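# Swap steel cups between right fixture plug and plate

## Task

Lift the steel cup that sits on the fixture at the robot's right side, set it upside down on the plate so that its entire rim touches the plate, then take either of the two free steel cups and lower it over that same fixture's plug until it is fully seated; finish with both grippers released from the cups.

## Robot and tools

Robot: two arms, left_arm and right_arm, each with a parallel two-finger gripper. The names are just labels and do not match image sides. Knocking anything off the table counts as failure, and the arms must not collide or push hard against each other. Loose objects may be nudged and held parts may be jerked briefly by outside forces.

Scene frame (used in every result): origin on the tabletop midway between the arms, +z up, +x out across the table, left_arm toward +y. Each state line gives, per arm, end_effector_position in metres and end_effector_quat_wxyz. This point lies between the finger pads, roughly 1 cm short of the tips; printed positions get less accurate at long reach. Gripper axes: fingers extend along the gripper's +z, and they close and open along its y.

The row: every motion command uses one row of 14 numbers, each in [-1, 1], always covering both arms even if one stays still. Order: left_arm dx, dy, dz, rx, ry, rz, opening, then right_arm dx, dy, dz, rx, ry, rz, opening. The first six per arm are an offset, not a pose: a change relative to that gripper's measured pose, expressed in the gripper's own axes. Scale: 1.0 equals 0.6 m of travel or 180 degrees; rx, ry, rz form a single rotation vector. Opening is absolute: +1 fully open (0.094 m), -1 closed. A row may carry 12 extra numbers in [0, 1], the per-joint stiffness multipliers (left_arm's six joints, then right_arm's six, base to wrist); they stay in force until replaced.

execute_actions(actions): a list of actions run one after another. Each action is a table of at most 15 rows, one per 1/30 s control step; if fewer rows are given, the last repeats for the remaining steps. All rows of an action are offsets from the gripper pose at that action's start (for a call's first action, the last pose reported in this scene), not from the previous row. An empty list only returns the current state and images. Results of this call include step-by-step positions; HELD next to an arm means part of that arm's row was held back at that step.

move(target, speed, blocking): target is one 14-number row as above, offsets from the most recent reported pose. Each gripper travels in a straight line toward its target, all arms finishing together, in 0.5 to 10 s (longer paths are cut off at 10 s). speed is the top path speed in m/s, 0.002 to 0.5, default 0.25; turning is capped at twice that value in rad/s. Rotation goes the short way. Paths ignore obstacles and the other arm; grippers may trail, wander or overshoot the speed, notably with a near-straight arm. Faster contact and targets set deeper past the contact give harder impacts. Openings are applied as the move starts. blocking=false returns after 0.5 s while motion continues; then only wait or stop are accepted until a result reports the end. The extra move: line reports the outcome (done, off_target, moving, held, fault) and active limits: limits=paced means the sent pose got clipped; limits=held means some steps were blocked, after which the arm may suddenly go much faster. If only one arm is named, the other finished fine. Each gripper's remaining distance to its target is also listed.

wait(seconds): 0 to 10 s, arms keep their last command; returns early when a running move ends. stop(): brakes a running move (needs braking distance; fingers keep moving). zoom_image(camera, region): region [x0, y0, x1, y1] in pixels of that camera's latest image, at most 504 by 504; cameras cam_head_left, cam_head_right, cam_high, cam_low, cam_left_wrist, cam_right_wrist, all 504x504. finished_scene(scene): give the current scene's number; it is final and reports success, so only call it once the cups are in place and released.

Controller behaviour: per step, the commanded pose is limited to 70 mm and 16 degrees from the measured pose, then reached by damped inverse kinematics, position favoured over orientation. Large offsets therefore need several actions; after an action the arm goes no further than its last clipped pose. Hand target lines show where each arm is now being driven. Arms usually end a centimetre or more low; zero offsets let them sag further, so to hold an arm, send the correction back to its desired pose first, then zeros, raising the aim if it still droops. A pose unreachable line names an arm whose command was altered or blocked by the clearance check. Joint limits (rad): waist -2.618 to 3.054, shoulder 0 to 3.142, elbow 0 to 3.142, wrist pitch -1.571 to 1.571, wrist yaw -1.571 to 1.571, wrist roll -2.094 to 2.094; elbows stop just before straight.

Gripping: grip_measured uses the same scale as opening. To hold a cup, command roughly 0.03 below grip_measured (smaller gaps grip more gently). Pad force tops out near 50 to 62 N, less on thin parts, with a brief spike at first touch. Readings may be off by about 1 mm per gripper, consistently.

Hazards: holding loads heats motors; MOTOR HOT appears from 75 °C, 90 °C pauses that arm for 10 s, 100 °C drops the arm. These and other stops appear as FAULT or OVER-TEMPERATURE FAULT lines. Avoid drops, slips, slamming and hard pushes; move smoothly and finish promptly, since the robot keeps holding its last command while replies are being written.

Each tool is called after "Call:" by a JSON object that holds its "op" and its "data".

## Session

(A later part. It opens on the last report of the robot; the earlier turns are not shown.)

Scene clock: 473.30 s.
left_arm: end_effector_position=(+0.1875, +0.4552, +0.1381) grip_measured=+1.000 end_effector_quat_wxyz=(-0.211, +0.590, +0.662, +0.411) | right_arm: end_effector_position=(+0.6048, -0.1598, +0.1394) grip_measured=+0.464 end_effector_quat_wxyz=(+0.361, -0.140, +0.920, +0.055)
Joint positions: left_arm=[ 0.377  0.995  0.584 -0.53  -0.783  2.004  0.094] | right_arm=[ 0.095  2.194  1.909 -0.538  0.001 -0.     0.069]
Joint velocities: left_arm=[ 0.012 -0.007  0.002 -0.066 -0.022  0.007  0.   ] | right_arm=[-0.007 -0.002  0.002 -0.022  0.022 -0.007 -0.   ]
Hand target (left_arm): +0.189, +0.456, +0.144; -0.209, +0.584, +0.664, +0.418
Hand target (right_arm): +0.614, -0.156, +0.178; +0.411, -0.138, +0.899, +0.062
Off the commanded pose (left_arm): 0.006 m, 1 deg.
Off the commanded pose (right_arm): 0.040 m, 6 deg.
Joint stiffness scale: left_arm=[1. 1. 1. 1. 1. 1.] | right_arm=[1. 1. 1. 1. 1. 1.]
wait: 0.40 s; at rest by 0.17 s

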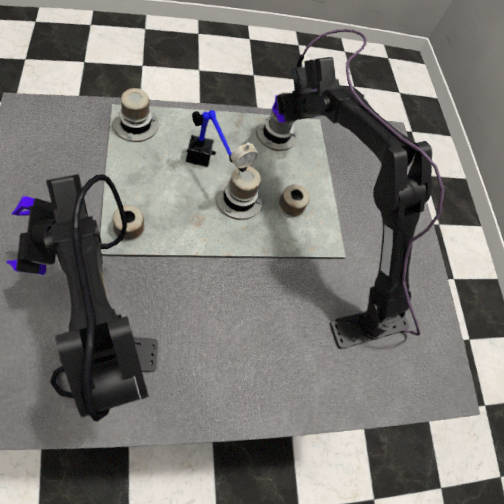

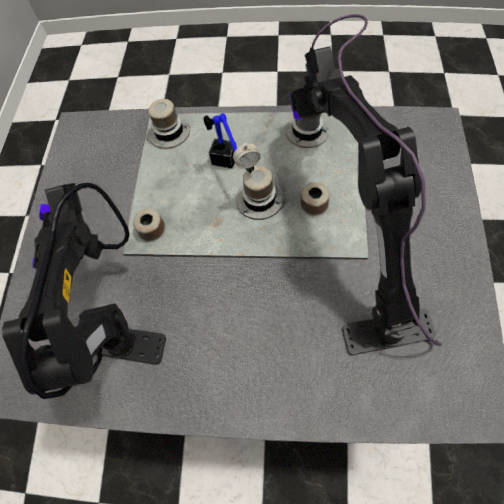

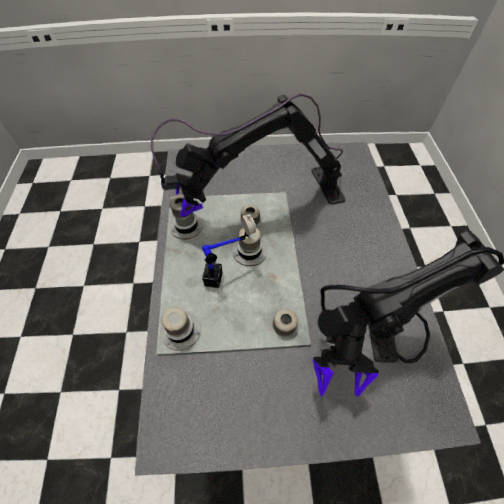

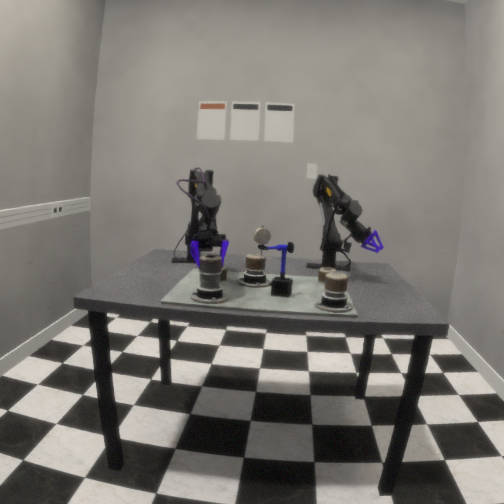

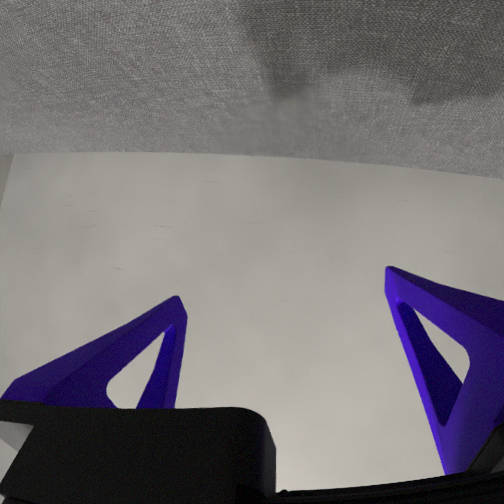

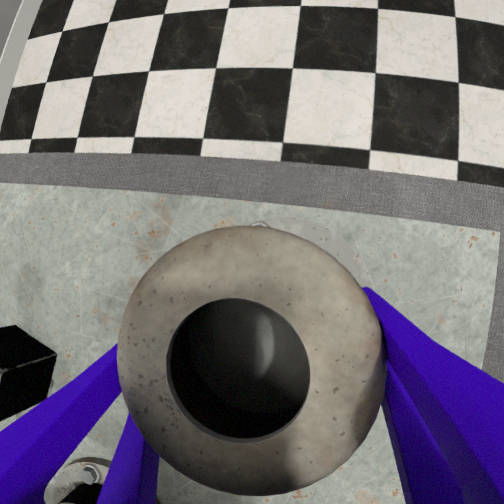

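Call:
{"op": "execute_actions", "data": {"actions": [[[0.0075,0.0054,-0.0041,-0.0026,0.0032,-0.0044,1,-0.0573,0.002,-0.0313,-0.0005,-0.0361,-0.0005,0.42],[0.0075,0.0054,-0.0041,-0.0026,0.0032,-0.0044,1,-0.0562,0.002,-0.0299,-0.0005,-0.0364,-0.0005,0.42],[0.0075,0.0054,-0.0041,-0.0026,0.0032,-0.0044,1,-0.0552,0.002,-0.0285,-0.0005,-0.0368,-0.0005,0.42],[0.0075,0.0054,-0.0041,-0.0026,0.0032,-0.0044,1,-0.0542,0.002,-0.027,-0.0005,-0.0371,-0.0005,0.42],[0.0075,0.0054,-0.0041,-0.0026,0.0032,-0.0044,1,-0.0531,0.002,-0.0256,-0.0005,-0.0374,-0.0005,0.42],[0.0075,0.0054,-0.0041,-0.0026,0.0032,-0.0044,1,-0.0521,0.002,-0.0242,-0.0005,-0.0377,-0.0005,0.42],[0.0075,0.0054,-0.0041,-0.0026,0.0032,-0.0044,1,-0.051,0.002,-0.0228,-0.0005,-0.038,-0.0005,0.42],[0.0075,0.0054,-0.0041,-0.0026,0.0032,-0.0044,1,-0.05,0.002,-0.0213,-0.0005,-0.0384,-0.0005,0.42],[0.0075,0.0054,-0.0041,-0.0026,0.0032,-0.0044,1,-0.049,0.002,-0.0199,-0.0005,-0.0387,-0.0005,0.42],[0.0075,0.0054,-0.0041,-0.0026,0.0032,-0.0044,1,-0.0479,0.002,-0.0185,-0.0005,-0.039,-0.0005,0.42],[0.0075,0.0054,-0.0041,-0.0026,0.0032,-0.0044,1,-0.0469,0.002,-0.017,-0.0005,-0.0393,-0.0005,0.42],[0.0075,0.0054,-0.0041,-0.0026,0.0032,-0.0044,1,-0.0459,0.002,-0.0156,-0.0005,-0.0396,-0.0005,0.42],[0.0075,0.0054,-0.0041,-0.0026,0.0032,-0.0044,1,-0.0448,0.002,-0.0142,-0.0005,-0.04,-0.0005,0.42],[0.0075,0.0054,-0.0041,-0.0026,0.0032,-0.0044,1,-0.0438,0.002,-0.0127,-0.0005,-0.0403,-0.0005,0.42],[0.0075,0.0054,-0.0041,-0.0026,0.0032,-0.0044,1,-0.0427,0.002,-0.0113,-0.0005,-0.0406,-0.0005,0.42]],[[0.0075,0.0054,-0.0041,-0.0026,0.0032,-0.0044,1,-0.0587,0.002,-0.0264,-0.0005,-0.0367,-0.0005,0.42],[0.0075,0.0054,-0.0041,-0.0026,0.0032,-0.0044,1,-0.0574,0.002,-0.0251,-0.0005,-0.0369,-0.0005,0.42],[0.0075,0.0054,-0.0041,-0.0026,0.0032,-0.0044,1,-0.0562,0.002,-0.0238,-0.0005,-0.0372,-0.0005,0.42],[0.0075,0.0054,-0.0041,-0.0026,0.0032,-0.0044,1,-0.055,0.002,-0.0224,-0.0005,-0.0374,-0.0005,0.42],[0.0075,0.0054,-0.0041,-0.0026,0.0032,-0.0044,1,-0.0537,0.002,-0.0211,-0.0005,-0.0377,-0.0005,0.42],[0.0075,0.0054,-0.0041,-0.0026,0.0032,-0.0044,1,-0.0525,0.002,-0.0198,-0.0005,-0.0379,-0.0005,0.42],[0.0075,0.0054,-0.0041,-0.0026,0.0032,-0.0044,1,-0.0513,0.002,-0.0185,-0.0005,-0.0382,-0.0005,0.42],[0.0075,0.0054,-0.0041,-0.0026,0.0032,-0.0044,1,-0.05,0.002,-0.0172,-0.0005,-0.0384,-0.0005,0.42],[0.0075,0.0054,-0.0041,-0.0026,0.0032,-0.0044,1,-0.0488,0.002,-0.0159,-0.0005,-0.0387,-0.0005,0.42],[0.0075,0.0054,-0.0041,-0.0026,0.0032,-0.0044,1,-0.0476,0.002,-0.0146,-0.0005,-0.0389,-0.0005,0.42],[0.0075,0.0054,-0.0041,-0.0026,0.0032,-0.0044,1,-0.0464,0.002,-0.0133,-0.0005,-0.0392,-0.0005,0.42],[0.0075,0.0054,-0.0041,-0.0026,0.0032,-0.0044,1,-0.0452,0.002,-0.012,-0.0005,-0.0394,-0.0005,0.42],[0.0075,0.0054,-0.0041,-0.0026,0.0032,-0.0044,1,-0.0441,0.002,-0.0109,-0.0005,-0.0397,-0.0005,0.42],[0.0075,0.0054,-0.0041,-0.0026,0.0032,-0.0044,1,-0.0431,0.002,-0.0098,-0.0005,-0.04,-0.0005,0.42],[0.0075,0.0054,-0.0041,-0.0026,0.0032,-0.0044,1,-0.0422,0.002,-0.0088,-0.0005,-0.0402,-0.0005,0.42]]]}}

Call:
{"op": "wait", "data": {"seconds": 0.4}}

Call:
{"op": "zoom_image", "data": {"camera": "cam_low", "region": [170, 220, 280, 310]}}

Scene clock: 499.33 s.
left_arm: end_effector_position=(+0.1875, +0.4552, +0.1381) grip_measured=+1.000 end_effector_quat_wxyz=(-0.211, +0.590, +0.662, +0.411) | right_arm: end_effector_position=(+0.6049, -0.1596, +0.1120) grip_measured=+0.464 end_effector_quat_wxyz=(+0.370, -0.140, +0.917, +0.056)
Joint positions: left_arm=[ 0.377  0.995  0.584 -0.53  -0.783  2.004  0.094] | right_arm=[ 0.095  2.194  1.787 -0.397  0.    -0.     0.069]
Joint velocities: left_arm=[-0.032  0.007  0.012  0.037  0.007  0.007  0.   ] | right_arm=[-0.007 -0.022 -0.129  0.11  -0.022  0.007  0.001]
Hand target (left_arm): +0.189, +0.456, +0.144; -0.209, +0.584, +0.664, +0.418
Hand target (right_arm): +0.617, -0.155, +0.147; +0.420, -0.137, +0.895, +0.064
Off the commanded pose (left_arm): 0.006 m, 1 deg.
Off the commanded pose (right_arm): 0.037 m, 7 deg.
Joint stiffness scale: left_arm=[1. 1. 1. 1. 1. 1.] | right_arm=[1. 1. 1. 1. 1. 1.]
Step readings (end_effector_position; steps 1 to 15: 1st action; 16 to 30: 2nd action):
0: left_arm (+0.1875, +0.4552, +0.1381) | right_arm (+0.6048, -0.1598, +0.1394)
1: left_arm (+0.1875, +0.4552, +0.1381) | right_arm (+0.6048, -0.1598, +0.1395)
2: left_arm (+0.1875, +0.4552, +0.1381) | right_arm (+0.6048, -0.1598, +0.1391)
4: left_arm (+0.1875, +0.4552, +0.1381) | right_arm (+0.6047, -0.1597, +0.1375)
8: left_arm (+0.1875, +0.4552, +0.1381) | right_arm (+0.6045, -0.1598, +0.1324)
15: left_arm (+0.1875, +0.4552, +0.1381) | right_arm (+0.6048, -0.1597, +0.1246)
16: left_arm (+0.1875, +0.4552, +0.1381) | right_arm (+0.6048, -0.1597, +0.1241)
17: left_arm (+0.1875, +0.4552, +0.1381) | right_arm (+0.6048, -0.1597, +0.1235)
19: left_arm (+0.1875, +0.4552, +0.1381) | right_arm (+0.6050, -0.1596, +0.1227)
23: left_arm (+0.1875, +0.4552, +0.1381) | right_arm (+0.6049, -0.1596, +0.1192)
30: end_effector_position above

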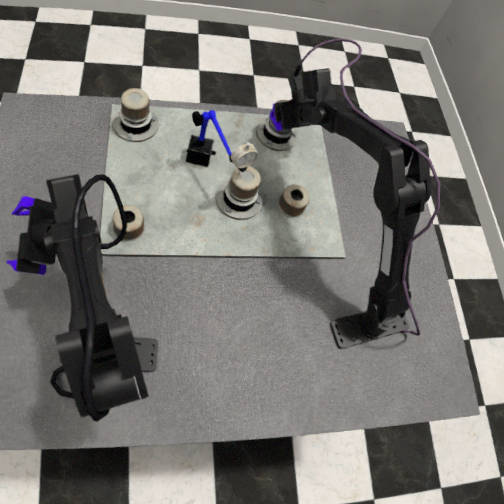

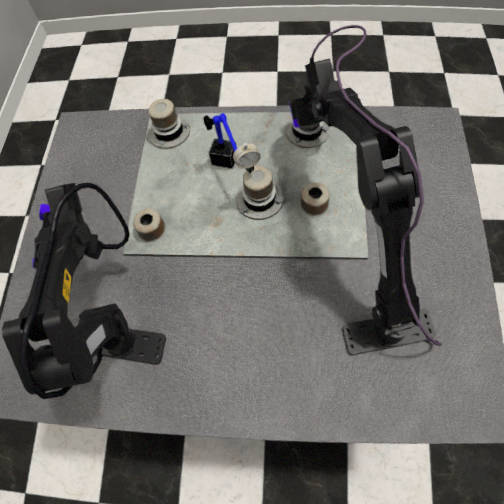

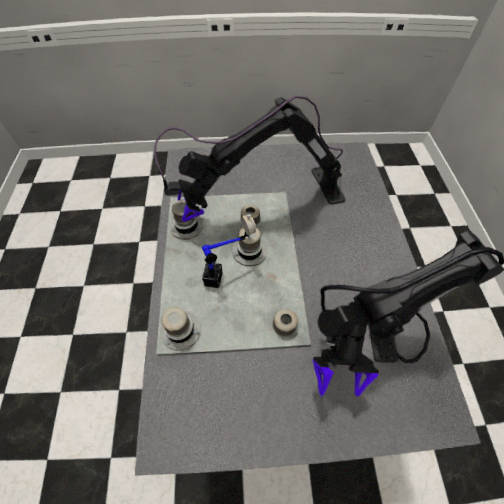

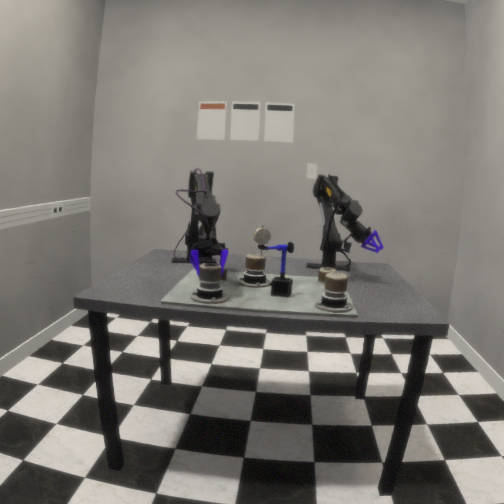

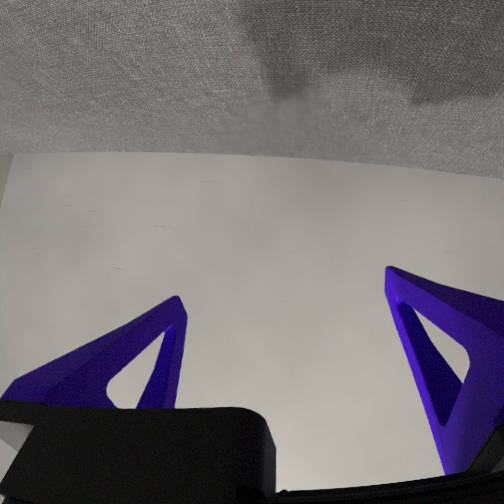

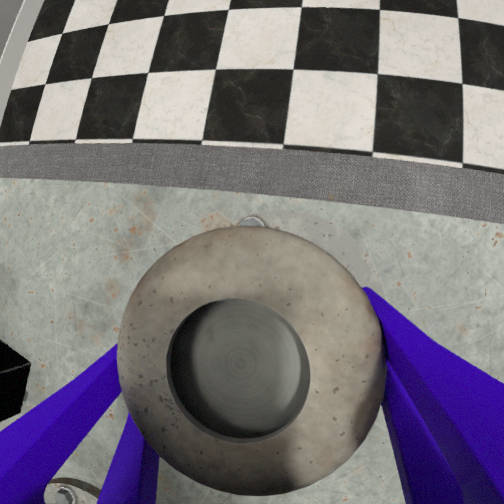

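Scene clock: 499.73 s.
left_arm: end_effector_position=(+0.1875, +0.4552, +0.1381) grip_measured=+1.000 end_effector_quat_wxyz=(-0.211, +0.590, +0.662, +0.411) | right_arm: end_effector_position=(+0.6053, -0.1595, +0.1108) grip_measured=+0.464 end_effector_quat_wxyz=(+0.372, -0.140, +0.916, +0.057)
Joint positions: left_arm=[ 0.377  0.995  0.584 -0.53  -0.783  2.004  0.094] | right_arm=[ 0.095  2.194  1.779 -0.384  0.    -0.     0.069]
Joint velocities: left_arm=[-0.017  0.002  0.002 -0.007 -0.051  0.037  0.   ] | right_arm=[-0.002 -0.007  0.007  0.037 -0.037 -0.007 -0.   ]
Hand target (left_arm): +0.189, +0.456, +0.144; -0.209, +0.584, +0.664, +0.418
Hand target (right_arm): +0.617, -0.155, +0.147; +0.420, -0.137, +0.895, +0.064
Off the commanded pose (left_arm): 0.006 m, 1 deg.
Off the commanded pose (right_arm): 0.038 m, 6 deg.
Joint stiffness scale: left_arm=[1. 1. 1. 1. 1. 1.] | right_arm=[1. 1. 1. 1. 1. 1.]
wait: 0.40 s; at rest by 0.17 s

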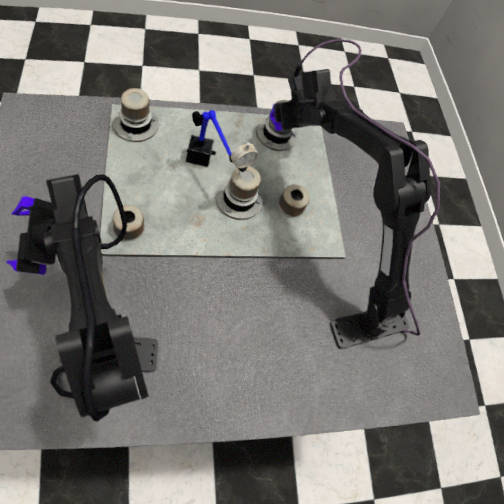

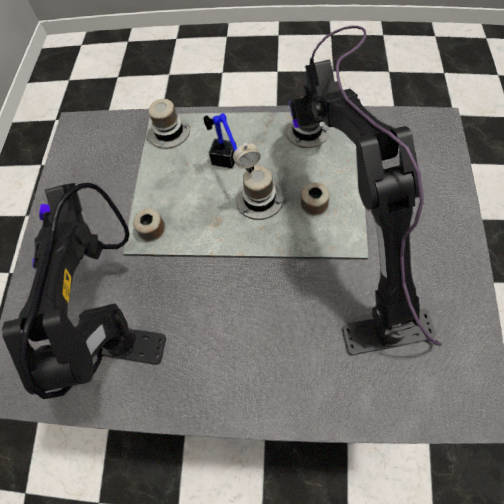

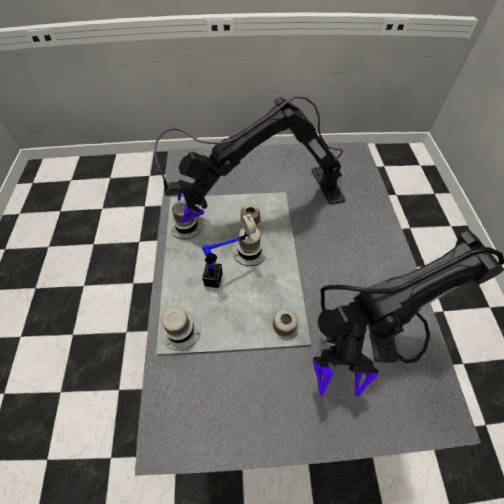

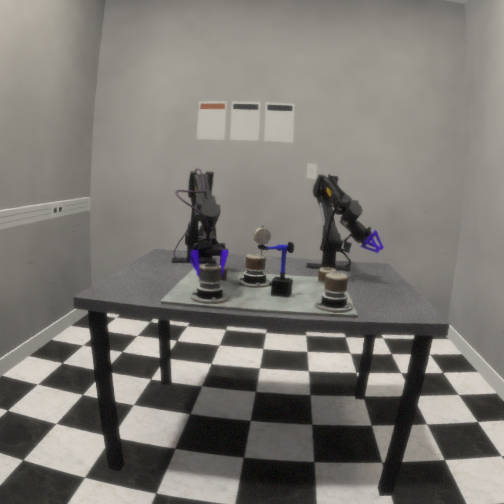

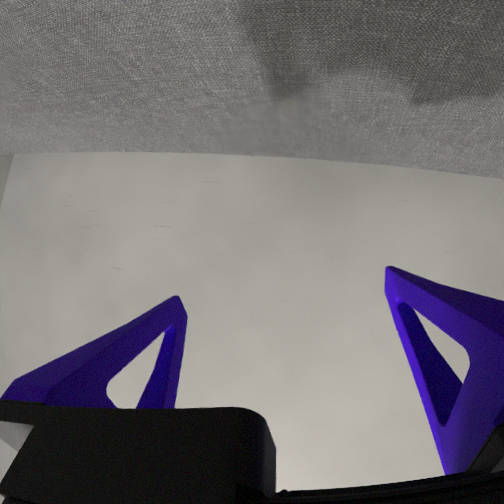

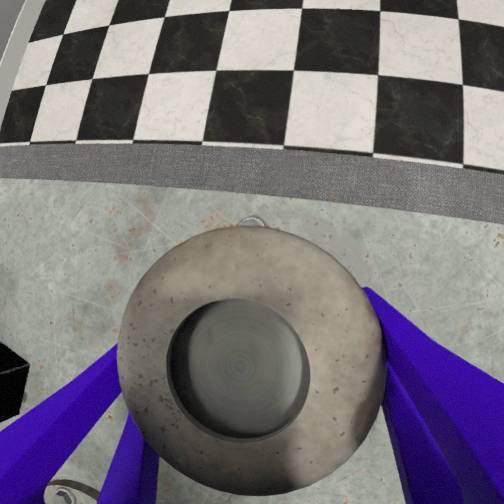

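Region (170, 220, 280, 310) of cam_low's 504x504 image, scaled by 4.582, with more detail than that image has; it fills the top 412 rows of this view, and the rest is white.

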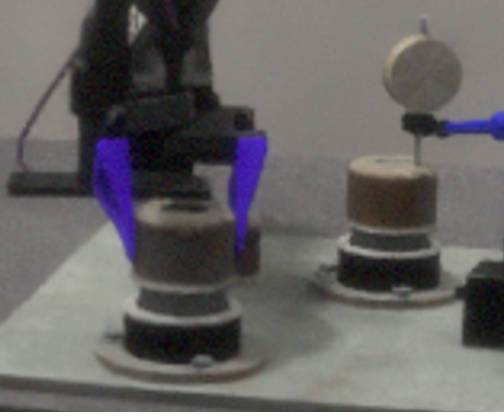

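Call:
{"op": "execute_actions", "data": {"actions": [[[0.0075,0.0054,-0.0041,-0.0026,0.0032,-0.0044,1,-0.0572,0.002,-0.0252,-0.0005,-0.035,-0.0005,0.42],[0.0075,0.0054,-0.0041,-0.0026,0.0032,-0.0044,1,-0.0563,0.002,-0.0244,-0.0005,-0.035,-0.0005,0.42],[0.0075,0.0054,-0.0041,-0.0026,0.0032,-0.0044,1,-0.0554,0.002,-0.0237,-0.0005,-0.035,-0.0005,0.42],[0.0075,0.0054,-0.0041,-0.0026,0.0032,-0.0044,1,-0.0546,0.002,-0.023,-0.0005,-0.035,-0.0005,0.42],[0.0075,0.0054,-0.0041,-0.0026,0.0032,-0.0044,1,-0.0538,0.002,-0.0223,-0.0005,-0.035,-0.0005,0.42],[0.0075,0.0054,-0.0041,-0.0026,0.0032,-0.0044,1,-0.053,0.002,-0.0217,-0.0005,-0.0348,-0.0005,0.42],[0.0075,0.0054,-0.0041,-0.0026,0.0032,-0.0044,1,-0.0522,0.002,-0.021,-0.0005,-0.0346,-0.0005,0.42],[0.0075,0.0054,-0.0041,-0.0026,0.0032,-0.0044,1,-0.0514,0.002,-0.0204,-0.0005,-0.0344,-0.0005,0.42],[0.0075,0.0054,-0.0041,-0.0026,0.0032,-0.0044,1,-0.0506,0.002,-0.0197,-0.0005,-0.0342,-0.0005,0.42],[0.0075,0.0054,-0.0041,-0.0026,0.0032,-0.0044,1,-0.0498,0.002,-0.0191,-0.0005,-0.034,-0.0005,0.42],[0.0075,0.0054,-0.0041,-0.0026,0.0032,-0.0044,1,-0.049,0.002,-0.0184,-0.0005,-0.0337,-0.0005,0.42],[0.0075,0.0054,-0.0041,-0.0026,0.0032,-0.0044,1,-0.0482,0.002,-0.0178,-0.0005,-0.0334,-0.0005,0.42],[0.0075,0.0054,-0.0041,-0.0026,0.0032,-0.0044,1,-0.0474,0.002,-0.0172,-0.0005,-0.033,-0.0005,0.42],[0.0075,0.0054,-0.0041,-0.0026,0.0032,-0.0044,1,-0.0466,0.002,-0.0166,-0.0005,-0.0326,-0.0005,0.42],[0.0075,0.0054,-0.0041,-0.0026,0.0032,-0.0044,1,-0.0458,0.002,-0.016,-0.0005,-0.0322,-0.0005,0.42]]]}}

Call:
{"op": "wait", "data": {"seconds": 0.3}}

Call:
{"op": "zoom_image", "data": {"camera": "cam_low", "region": [170, 220, 280, 310]}}

Scene clock: 516.40 s.
left_arm: end_effector_position=(+0.1875, +0.4552, +0.1381) grip_measured=+1.000 end_effector_quat_wxyz=(-0.211, +0.590, +0.662, +0.411) | right_arm: end_effector_position=(+0.6054, -0.1594, +0.1071) grip_measured=+0.464 end_effector_quat_wxyz=(+0.374, -0.140, +0.915, +0.057)
Joint positions: left_arm=[ 0.377  0.995  0.584 -0.53  -0.783  2.004  0.094] | right_arm=[ 0.095  2.194  1.76  -0.36   0.    -0.     0.069]
Joint velocities: left_arm=[ 0.012 -0.007  0.007  0.037 -0.037 -0.037  0.   ] | right_arm=[-0.002 -0.027 -0.002  0.022 -0.022 -0.007 -0.   ]
Hand target (left_arm): +0.189, +0.456, +0.144; -0.209, +0.584, +0.664, +0.418
Hand target (right_arm): +0.616, -0.155, +0.137; +0.417, -0.138, +0.896, +0.064
Off the commanded pose (left_arm): 0.006 m, 1 deg.
Off the commanded pose (right_arm): 0.032 m, 5 deg.
Joint stiffness scale: left_arm=[1. 1. 1. 1. 1. 1.] | right_arm=[1. 1. 1. 1. 1. 1.]
Step readings (end_effector_position):
0: left_arm (+0.1875, +0.4552, +0.1381) | right_arm (+0.6053, -0.1595, +0.1108)
1: left_arm (+0.1875, +0.4552, +0.1381) | right_arm (+0.6054, -0.1595, +0.1108)
2: left_arm (+0.1875, +0.4552, +0.1381) | right_arm (+0.6054, -0.1595, +0.1108)
4: left_arm (+0.1875, +0.4552, +0.1381) | right_arm (+0.6053, -0.1595, +0.1105)
8: left_arm (+0.1875, +0.4552, +0.1381) | right_arm (+0.6052, -0.1594, +0.1083)
15: end_effector_position above

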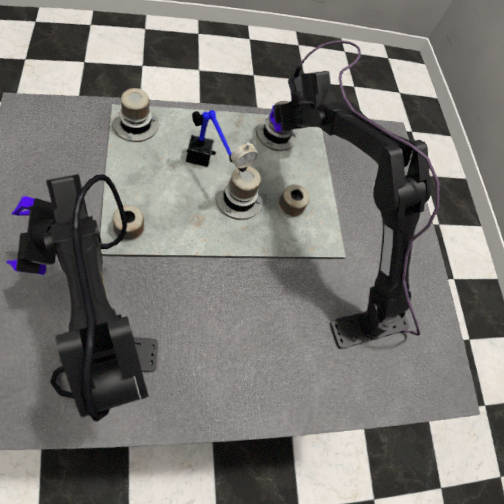

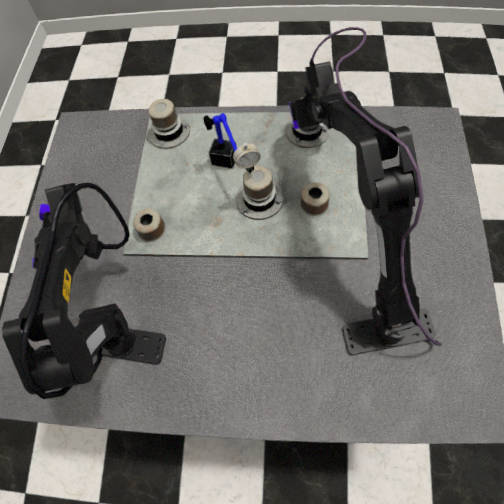

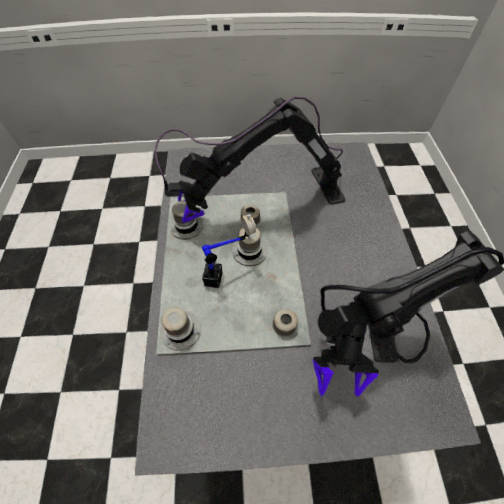

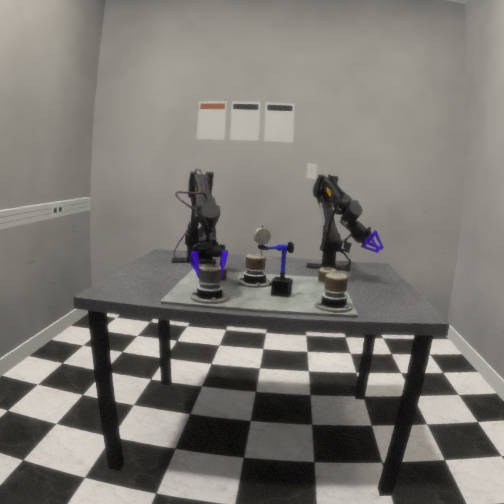

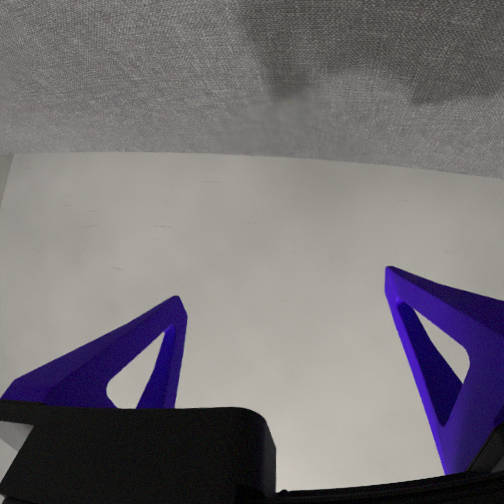

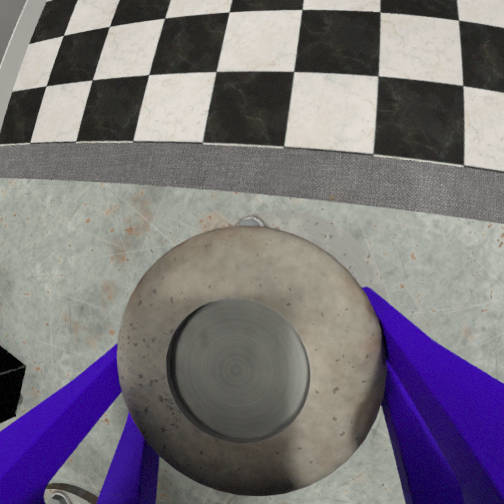

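Scene clock: 516.70 s.
left_arm: end_effector_position=(+0.1875, +0.4552, +0.1381) grip_measured=+1.000 end_effector_quat_wxyz=(-0.211, +0.590, +0.662, +0.411) | right_arm: end_effector_position=(+0.6055, -0.1593, +0.1072) grip_measured=+0.464 end_effector_quat_wxyz=(+0.375, -0.140, +0.915, +0.057)
Joint positions: left_arm=[ 0.377  0.995  0.584 -0.53  -0.783  2.004  0.094] | right_arm=[ 0.095  2.194  1.76  -0.36   0.    -0.     0.069]
Joint velocities: left_arm=[-0.007 -0.017  0.007 -0.022  0.007  0.037  0.   ] | right_arm=[-0.002  0.002 -0.007 -0.007  0.007 -0.037  0.   ]
Hand target (left_arm): +0.189, +0.456, +0.144; -0.209, +0.584, +0.664, +0.418
Hand target (right_arm): +0.616, -0.155, +0.138; +0.417, -0.138, +0.896, +0.064
Off the commanded pose (left_arm): 0.006 m, 1 deg.
Off the commanded pose (right_arm): 0.032 m, 5 deg.
Joint stiffness scale: left_arm=[1. 1. 1. 1. 1. 1.] | right_arm=[1. 1. 1. 1. 1. 1.]
wait: 0.30 s; at rest by 0.17 s

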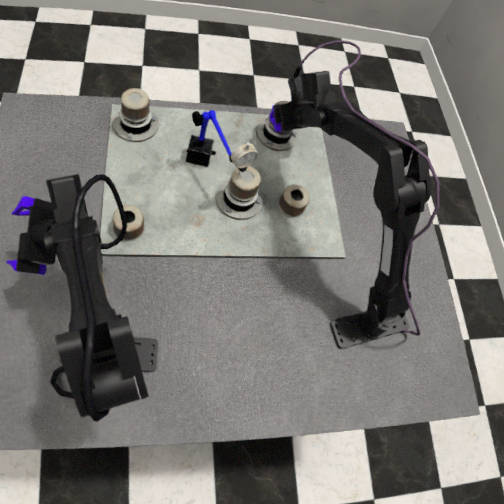

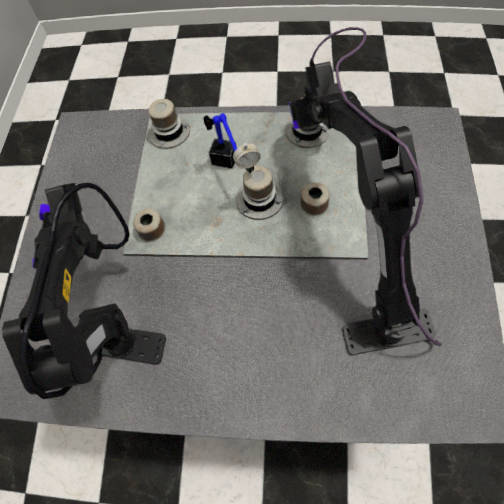

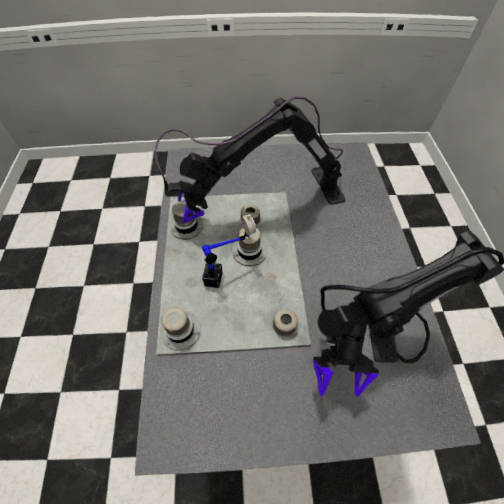

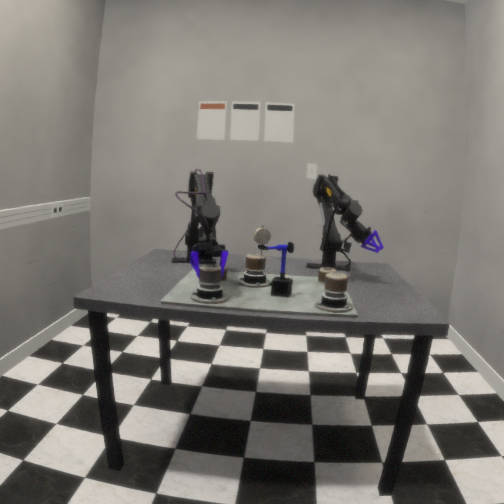

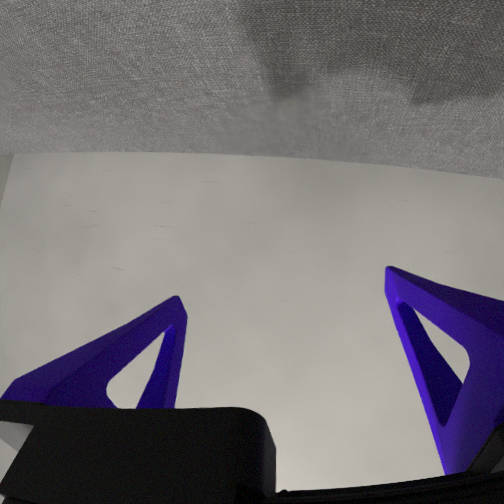

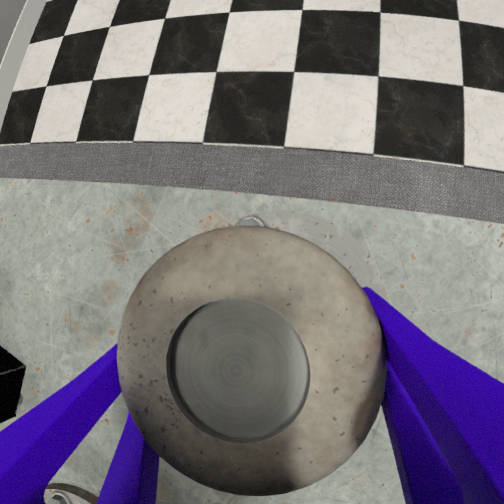

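Region (170, 220, 280, 310) of cam_low's 504x504 image, scaled by 4.582, with more detail than that image has; it fills the top 412 rows of this view, and the rest is white.

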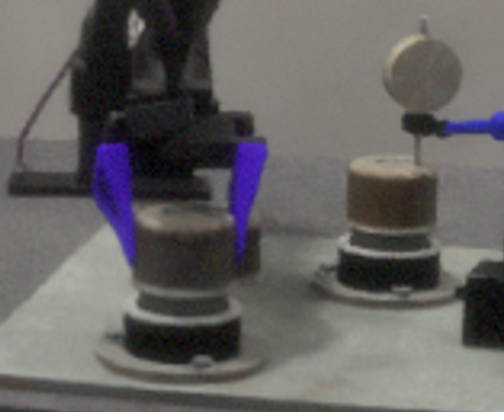

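Call:
{"op": "execute_actions", "data": {"actions": [[[0.0075,0.0054,-0.0041,-0.0026,0.0032,-0.0044,1,-0.0475,0.001,-0.0203,-0.0003,-0.028,-0.0003,0.425],[0.0075,0.0054,-0.0041,-0.0026,0.0032,-0.0044,1,-0.045,0.001,-0.0201,-0.0003,-0.026,-0.0003,0.435],[0.0075,0.0054,-0.0041,-0.0026,0.0032,-0.0044,1,-0.0425,0.001,-0.0199,-0.0003,-0.024,-0.0003,0.445],[0.0075,0.0054,-0.0041,-0.0026,0.0032,-0.0044,1,-0.04,0.001,-0.0197,-0.0003,-0.022,-0.0003,0.455],[0.0075,0.0054,-0.0041,-0.0026,0.0032,-0.0044,1,-0.04,0.001,-0.0197,-0.0003,-0.022,-0.0003,0.465],[0.0075,0.0054,-0.0041,-0.0026,0.0032,-0.0044,1,-0.04,0.001,-0.0197,-0.0003,-0.022,-0.0003,0.48],[0.0075,0.0054,-0.0041,-0.0026,0.0032,-0.0044,1,-0.04,0.001,-0.0197,-0.0003,-0.022,-0.0003,0.51],[0.0075,0.0054,-0.0041,-0.0026,0.0032,-0.0044,1,-0.04,0.001,-0.0197,-0.0003,-0.022,-0.0003,0.56],[0.0075,0.0054,-0.0041,-0.0026,0.0032,-0.0044,1,-0.04,0.001,-0.0197,-0.0003,-0.022,-0.0003,0.63],[0.0075,0.0054,-0.0041,-0.0026,0.0032,-0.0044,1,-0.04,0.001,-0.0197,-0.0003,-0.022,-0.0003,0.72],[0.0075,0.0054,-0.0041,-0.0026,0.0032,-0.0044,1,-0.04,0.001,-0.0197,-0.0003,-0.022,-0.0003,0.82],[0.0075,0.0054,-0.0041,-0.0026,0.0032,-0.0044,1,-0.04,0.001,-0.0197,-0.0003,-0.022,-0.0003,0.92],[0.0075,0.0054,-0.0041,-0.0026,0.0032,-0.0044,1,-0.04,0.001,-0.0197,-0.0003,-0.022,-0.0003,1]],[[0.0075,0.0054,-0.0041,-0.0026,0.0032,-0.0044,1,-0.041,0,-0.024,0,-0.022,0,1],[0.0075,0.0054,-0.0041,-0.0026,0.0032,-0.0044,1,-0.042,0,-0.03,0,-0.022,0,1],[0.0075,0.0054,-0.0041,-0.0026,0.0032,-0.0044,1,-0.043,0,-0.037,0,-0.022,0,1],[0.0075,0.0054,-0.0041,-0.0026,0.0032,-0.0044,1,-0.044,0,-0.045,0,-0.022,0,1],[0.0075,0.0054,-0.0041,-0.0026,0.0032,-0.0044,1,-0.046,0,-0.054,0,-0.022,0,1],[0.0075,0.0054,-0.0041,-0.0026,0.0032,-0.0044,1,-0.048,0,-0.063,0,-0.022,0,1],[0.0075,0.0054,-0.0041,-0.0026,0.0032,-0.0044,1,-0.05,0,-0.072,0,-0.022,0,1],[0.0075,0.0054,-0.0041,-0.0026,0.0032,-0.0044,1,-0.052,0,-0.081,0,-0.022,0,1],[0.0075,0.0054,-0.0041,-0.0026,0.0032,-0.0044,1,-0.054,0,-0.09,0,-0.022,0,1],[0.0075,0.0054,-0.0041,-0.0026,0.0032,-0.0044,1,-0.056,0,-0.099,0,-0.022,0,1],[0.0075,0.0054,-0.0041,-0.0026,0.0032,-0.0044,1,-0.058,0,-0.107,0,-0.022,0,1],[0.0075,0.0054,-0.0041,-0.0026,0.0032,-0.0044,1,-0.059,0,-0.114,0,-0.022,0,1],[0.0075,0.0054,-0.0041,-0.0026,0.0032,-0.0044,1,-0.06,0,-0.12,0,-0.022,0,1],[0.0075,0.0054,-0.0041,-0.0026,0.0032,-0.0044,1,-0.061,0,-0.124,0,-0.022,0,1],[0.0075,0.0054,-0.0041,-0.0026,0.0032,-0.0044,1,-0.061,0,-0.126,0,-0.022,0,1]]]}}

Call:
{"op": "wait", "data": {"seconds": 0.4}}

Call:
{"op": "zoom_image", "data": {"camera": "cam_low", "region": [150, 220, 370, 330]}}

Call:
{"op": "zoom_image", "data": {"camera": "cam_head_left", "region": [200, 70, 360, 270]}}

Scene clock: 536.67 s.
left_arm: end_effector_position=(+0.1875, +0.4552, +0.1381) grip_measured=+1.000 end_effector_quat_wxyz=(-0.211, +0.590, +0.662, +0.411) | right_arm: end_effector_position=(+0.5901, -0.1642, +0.1772) grip_measured=+0.999 end_effector_quat_wxyz=(+0.412, -0.137, +0.899, +0.063)
Joint positions: left_arm=[ 0.377  0.995  0.584 -0.53  -0.783  2.004  0.094] | right_arm=[ 0.095  2.041  1.744 -0.413  0.    -0.     0.094]
Joint velocities: left_arm=[-0.007  0.007 -0.012  0.095 -0.081  0.022  0.   ] | right_arm=[ 0.012 -0.344  0.002 -0.095  0.051 -0.022  0.   ]
Hand target (left_arm): +0.189, +0.456, +0.144; -0.209, +0.584, +0.664, +0.418
Hand target (right_arm): +0.582, -0.167, +0.189; +0.411, -0.137, +0.899, +0.063
Off the commanded pose (left_arm): 0.006 m, 1 deg.
Off the commanded pose (right_arm): 0.015 m, 0 deg.
Joint stiffness scale: left_arm=[1. 1. 1. 1. 1. 1.] | right_arm=[1. 1. 1. 1. 1. 1.]
Step readings (end_effector_position; steps 1 to 15: 1st action; 16 to 30: 2nd action):
0: left_arm (+0.1875, +0.4552, +0.1381) | right_arm (+0.6055, -0.1593, +0.1072)
1: left_arm (+0.1875, +0.4552, +0.1381) | right_arm (+0.6055, -0.1593, +0.1072)
2: left_arm (+0.1875, +0.4552, +0.1381) | right_arm (+0.6055, -0.1593, +0.1072)
4: left_arm (+0.1875, +0.4552, +0.1381) | right_arm (+0.6054, -0.1594, +0.1071)
8: left_arm (+0.1875, +0.4552, +0.1381) | right_arm (+0.6056, -0.1593, +0.1073)
15: left_arm (+0.1875, +0.4552, +0.1381) | right_arm (+0.6073, -0.1588, +0.1091)
16: left_arm (+0.1875, +0.4552, +0.1381) | right_arm (+0.6075, -0.1587, +0.1093)
17: left_arm (+0.1875, +0.4552, +0.1381) | right_arm (+0.6075, -0.1587, +0.1093)
19: left_arm (+0.1875, +0.4552, +0.1381) | right_arm (+0.6071, -0.1588, +0.1116)
23: left_arm (+0.1875, +0.4552, +0.1381) | right_arm (+0.6014, -0.1606, +0.1271)
30: end_effector_position above

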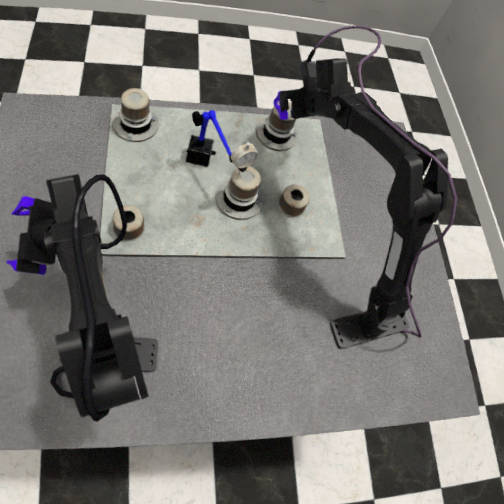

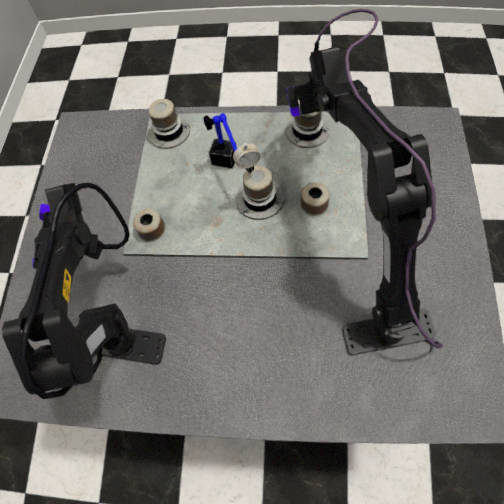

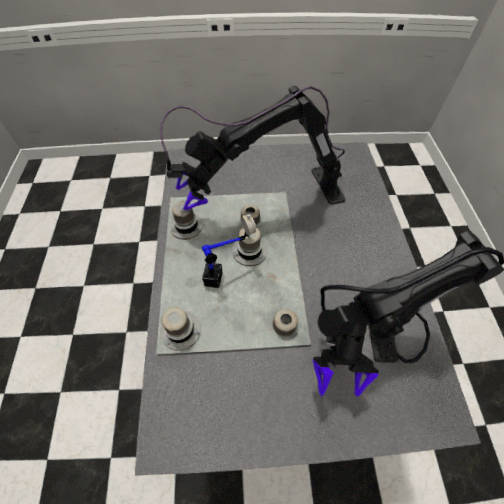

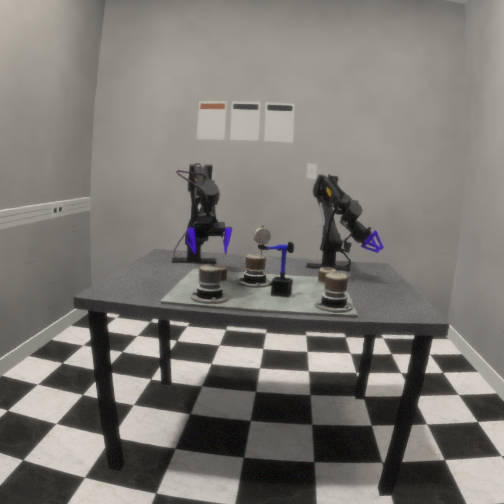

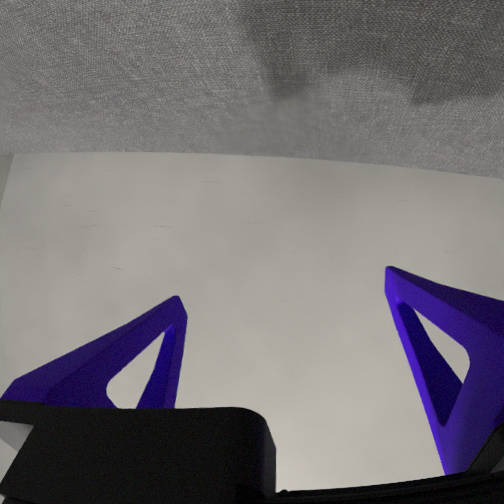

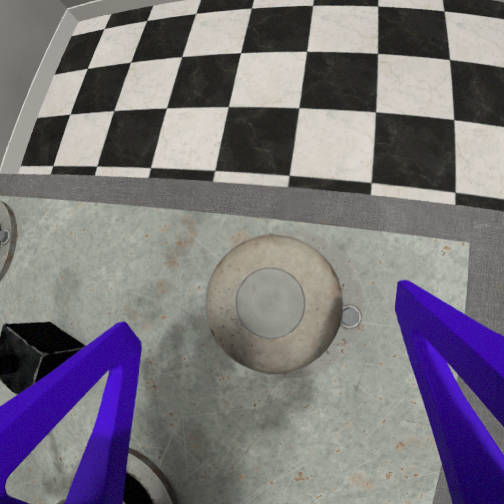

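Scene clock: 537.07 s.
left_arm: end_effector_position=(+0.1875, +0.4552, +0.1381) grip_measured=+1.000 end_effector_quat_wxyz=(-0.211, +0.590, +0.662, +0.411) | right_arm: end_effector_position=(+0.5843, -0.1660, +0.1831) grip_measured=+0.999 end_effector_quat_wxyz=(+0.408, -0.138, +0.900, +0.062)
Joint positions: left_arm=[ 0.377  0.995  0.584 -0.53  -0.783  2.004  0.094] | right_arm=[ 0.095  2.021  1.744 -0.443  0.    -0.     0.094]
Joint velocities: left_arm=[ 0.012 -0.002 -0.012  0.095  0.081  0.007  0.   ] | right_arm=[-0.002  0.017 -0.007 -0.051 -0.051 -0.037 -0.001]
Hand target (left_arm): +0.189, +0.456, +0.144; -0.209, +0.584, +0.664, +0.418
Hand target (right_arm): +0.582, -0.167, +0.188; +0.411, -0.137, +0.899, +0.063
Off the commanded pose (left_arm): 0.006 m, 1 deg.
Off the commanded pose (right_arm): 0.006 m, 0 deg.
Joint stiffness scale: left_arm=[1. 1. 1. 1. 1. 1.] | right_arm=[1. 1. 1. 1. 1. 1.]
wait: 0.40 s; no rest

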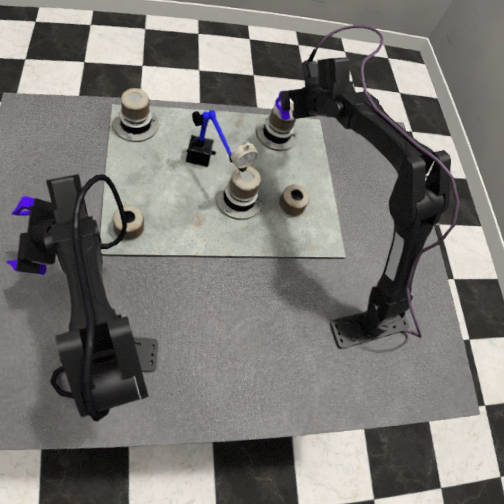

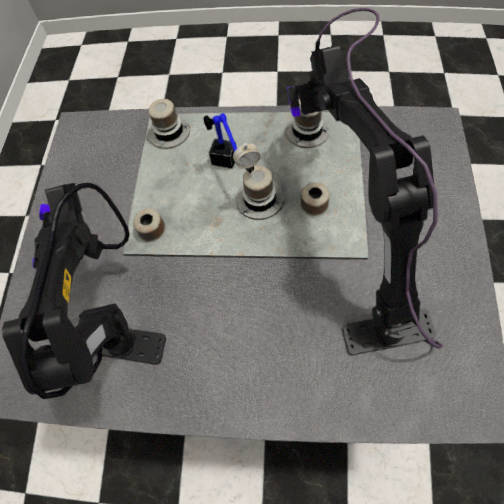

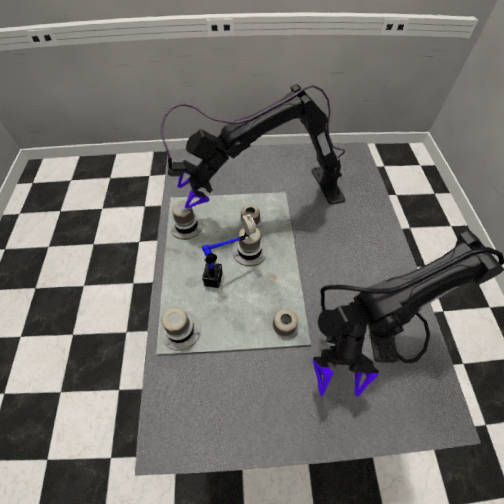

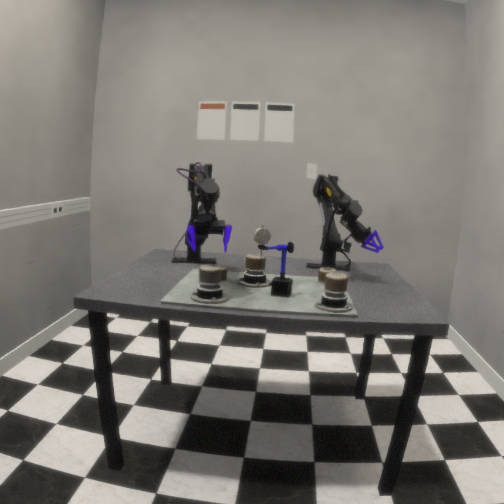

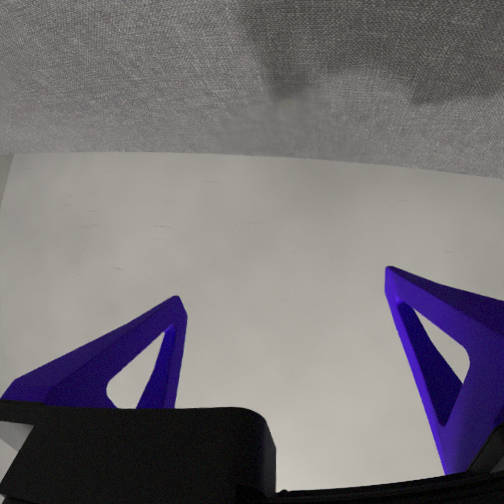

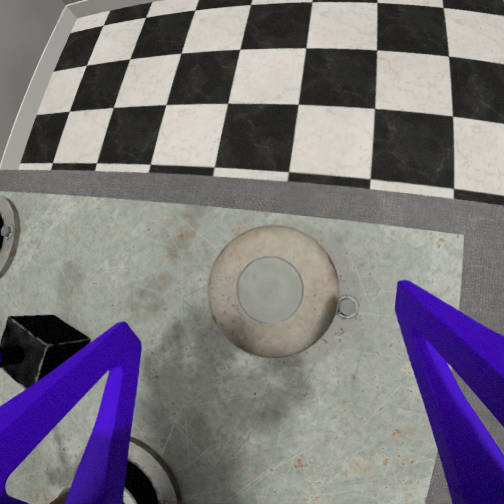

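Region (150, 220, 370, 330) of cam_low's 504x504 image, scaled by 2.291, with more detail than that image has.

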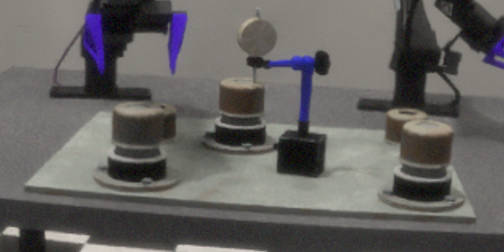

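Region (200, 70, 360, 270) of cam_head_left's 504x504 image, scaled by 2.520, with more detail than that image has; it fills the left 403 columns of this view, and the rest is white.

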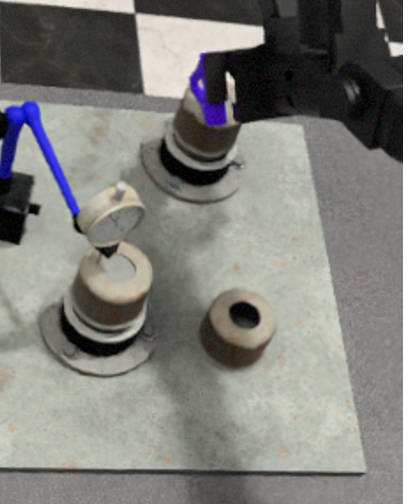

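The new cup is fully seated on the plug, the old cup stands mouth down on the plate, and the gripper is clear.

Call:
{"op": "finished_scene", "data": {"scene": 2}}

The scene is finished: the task was done.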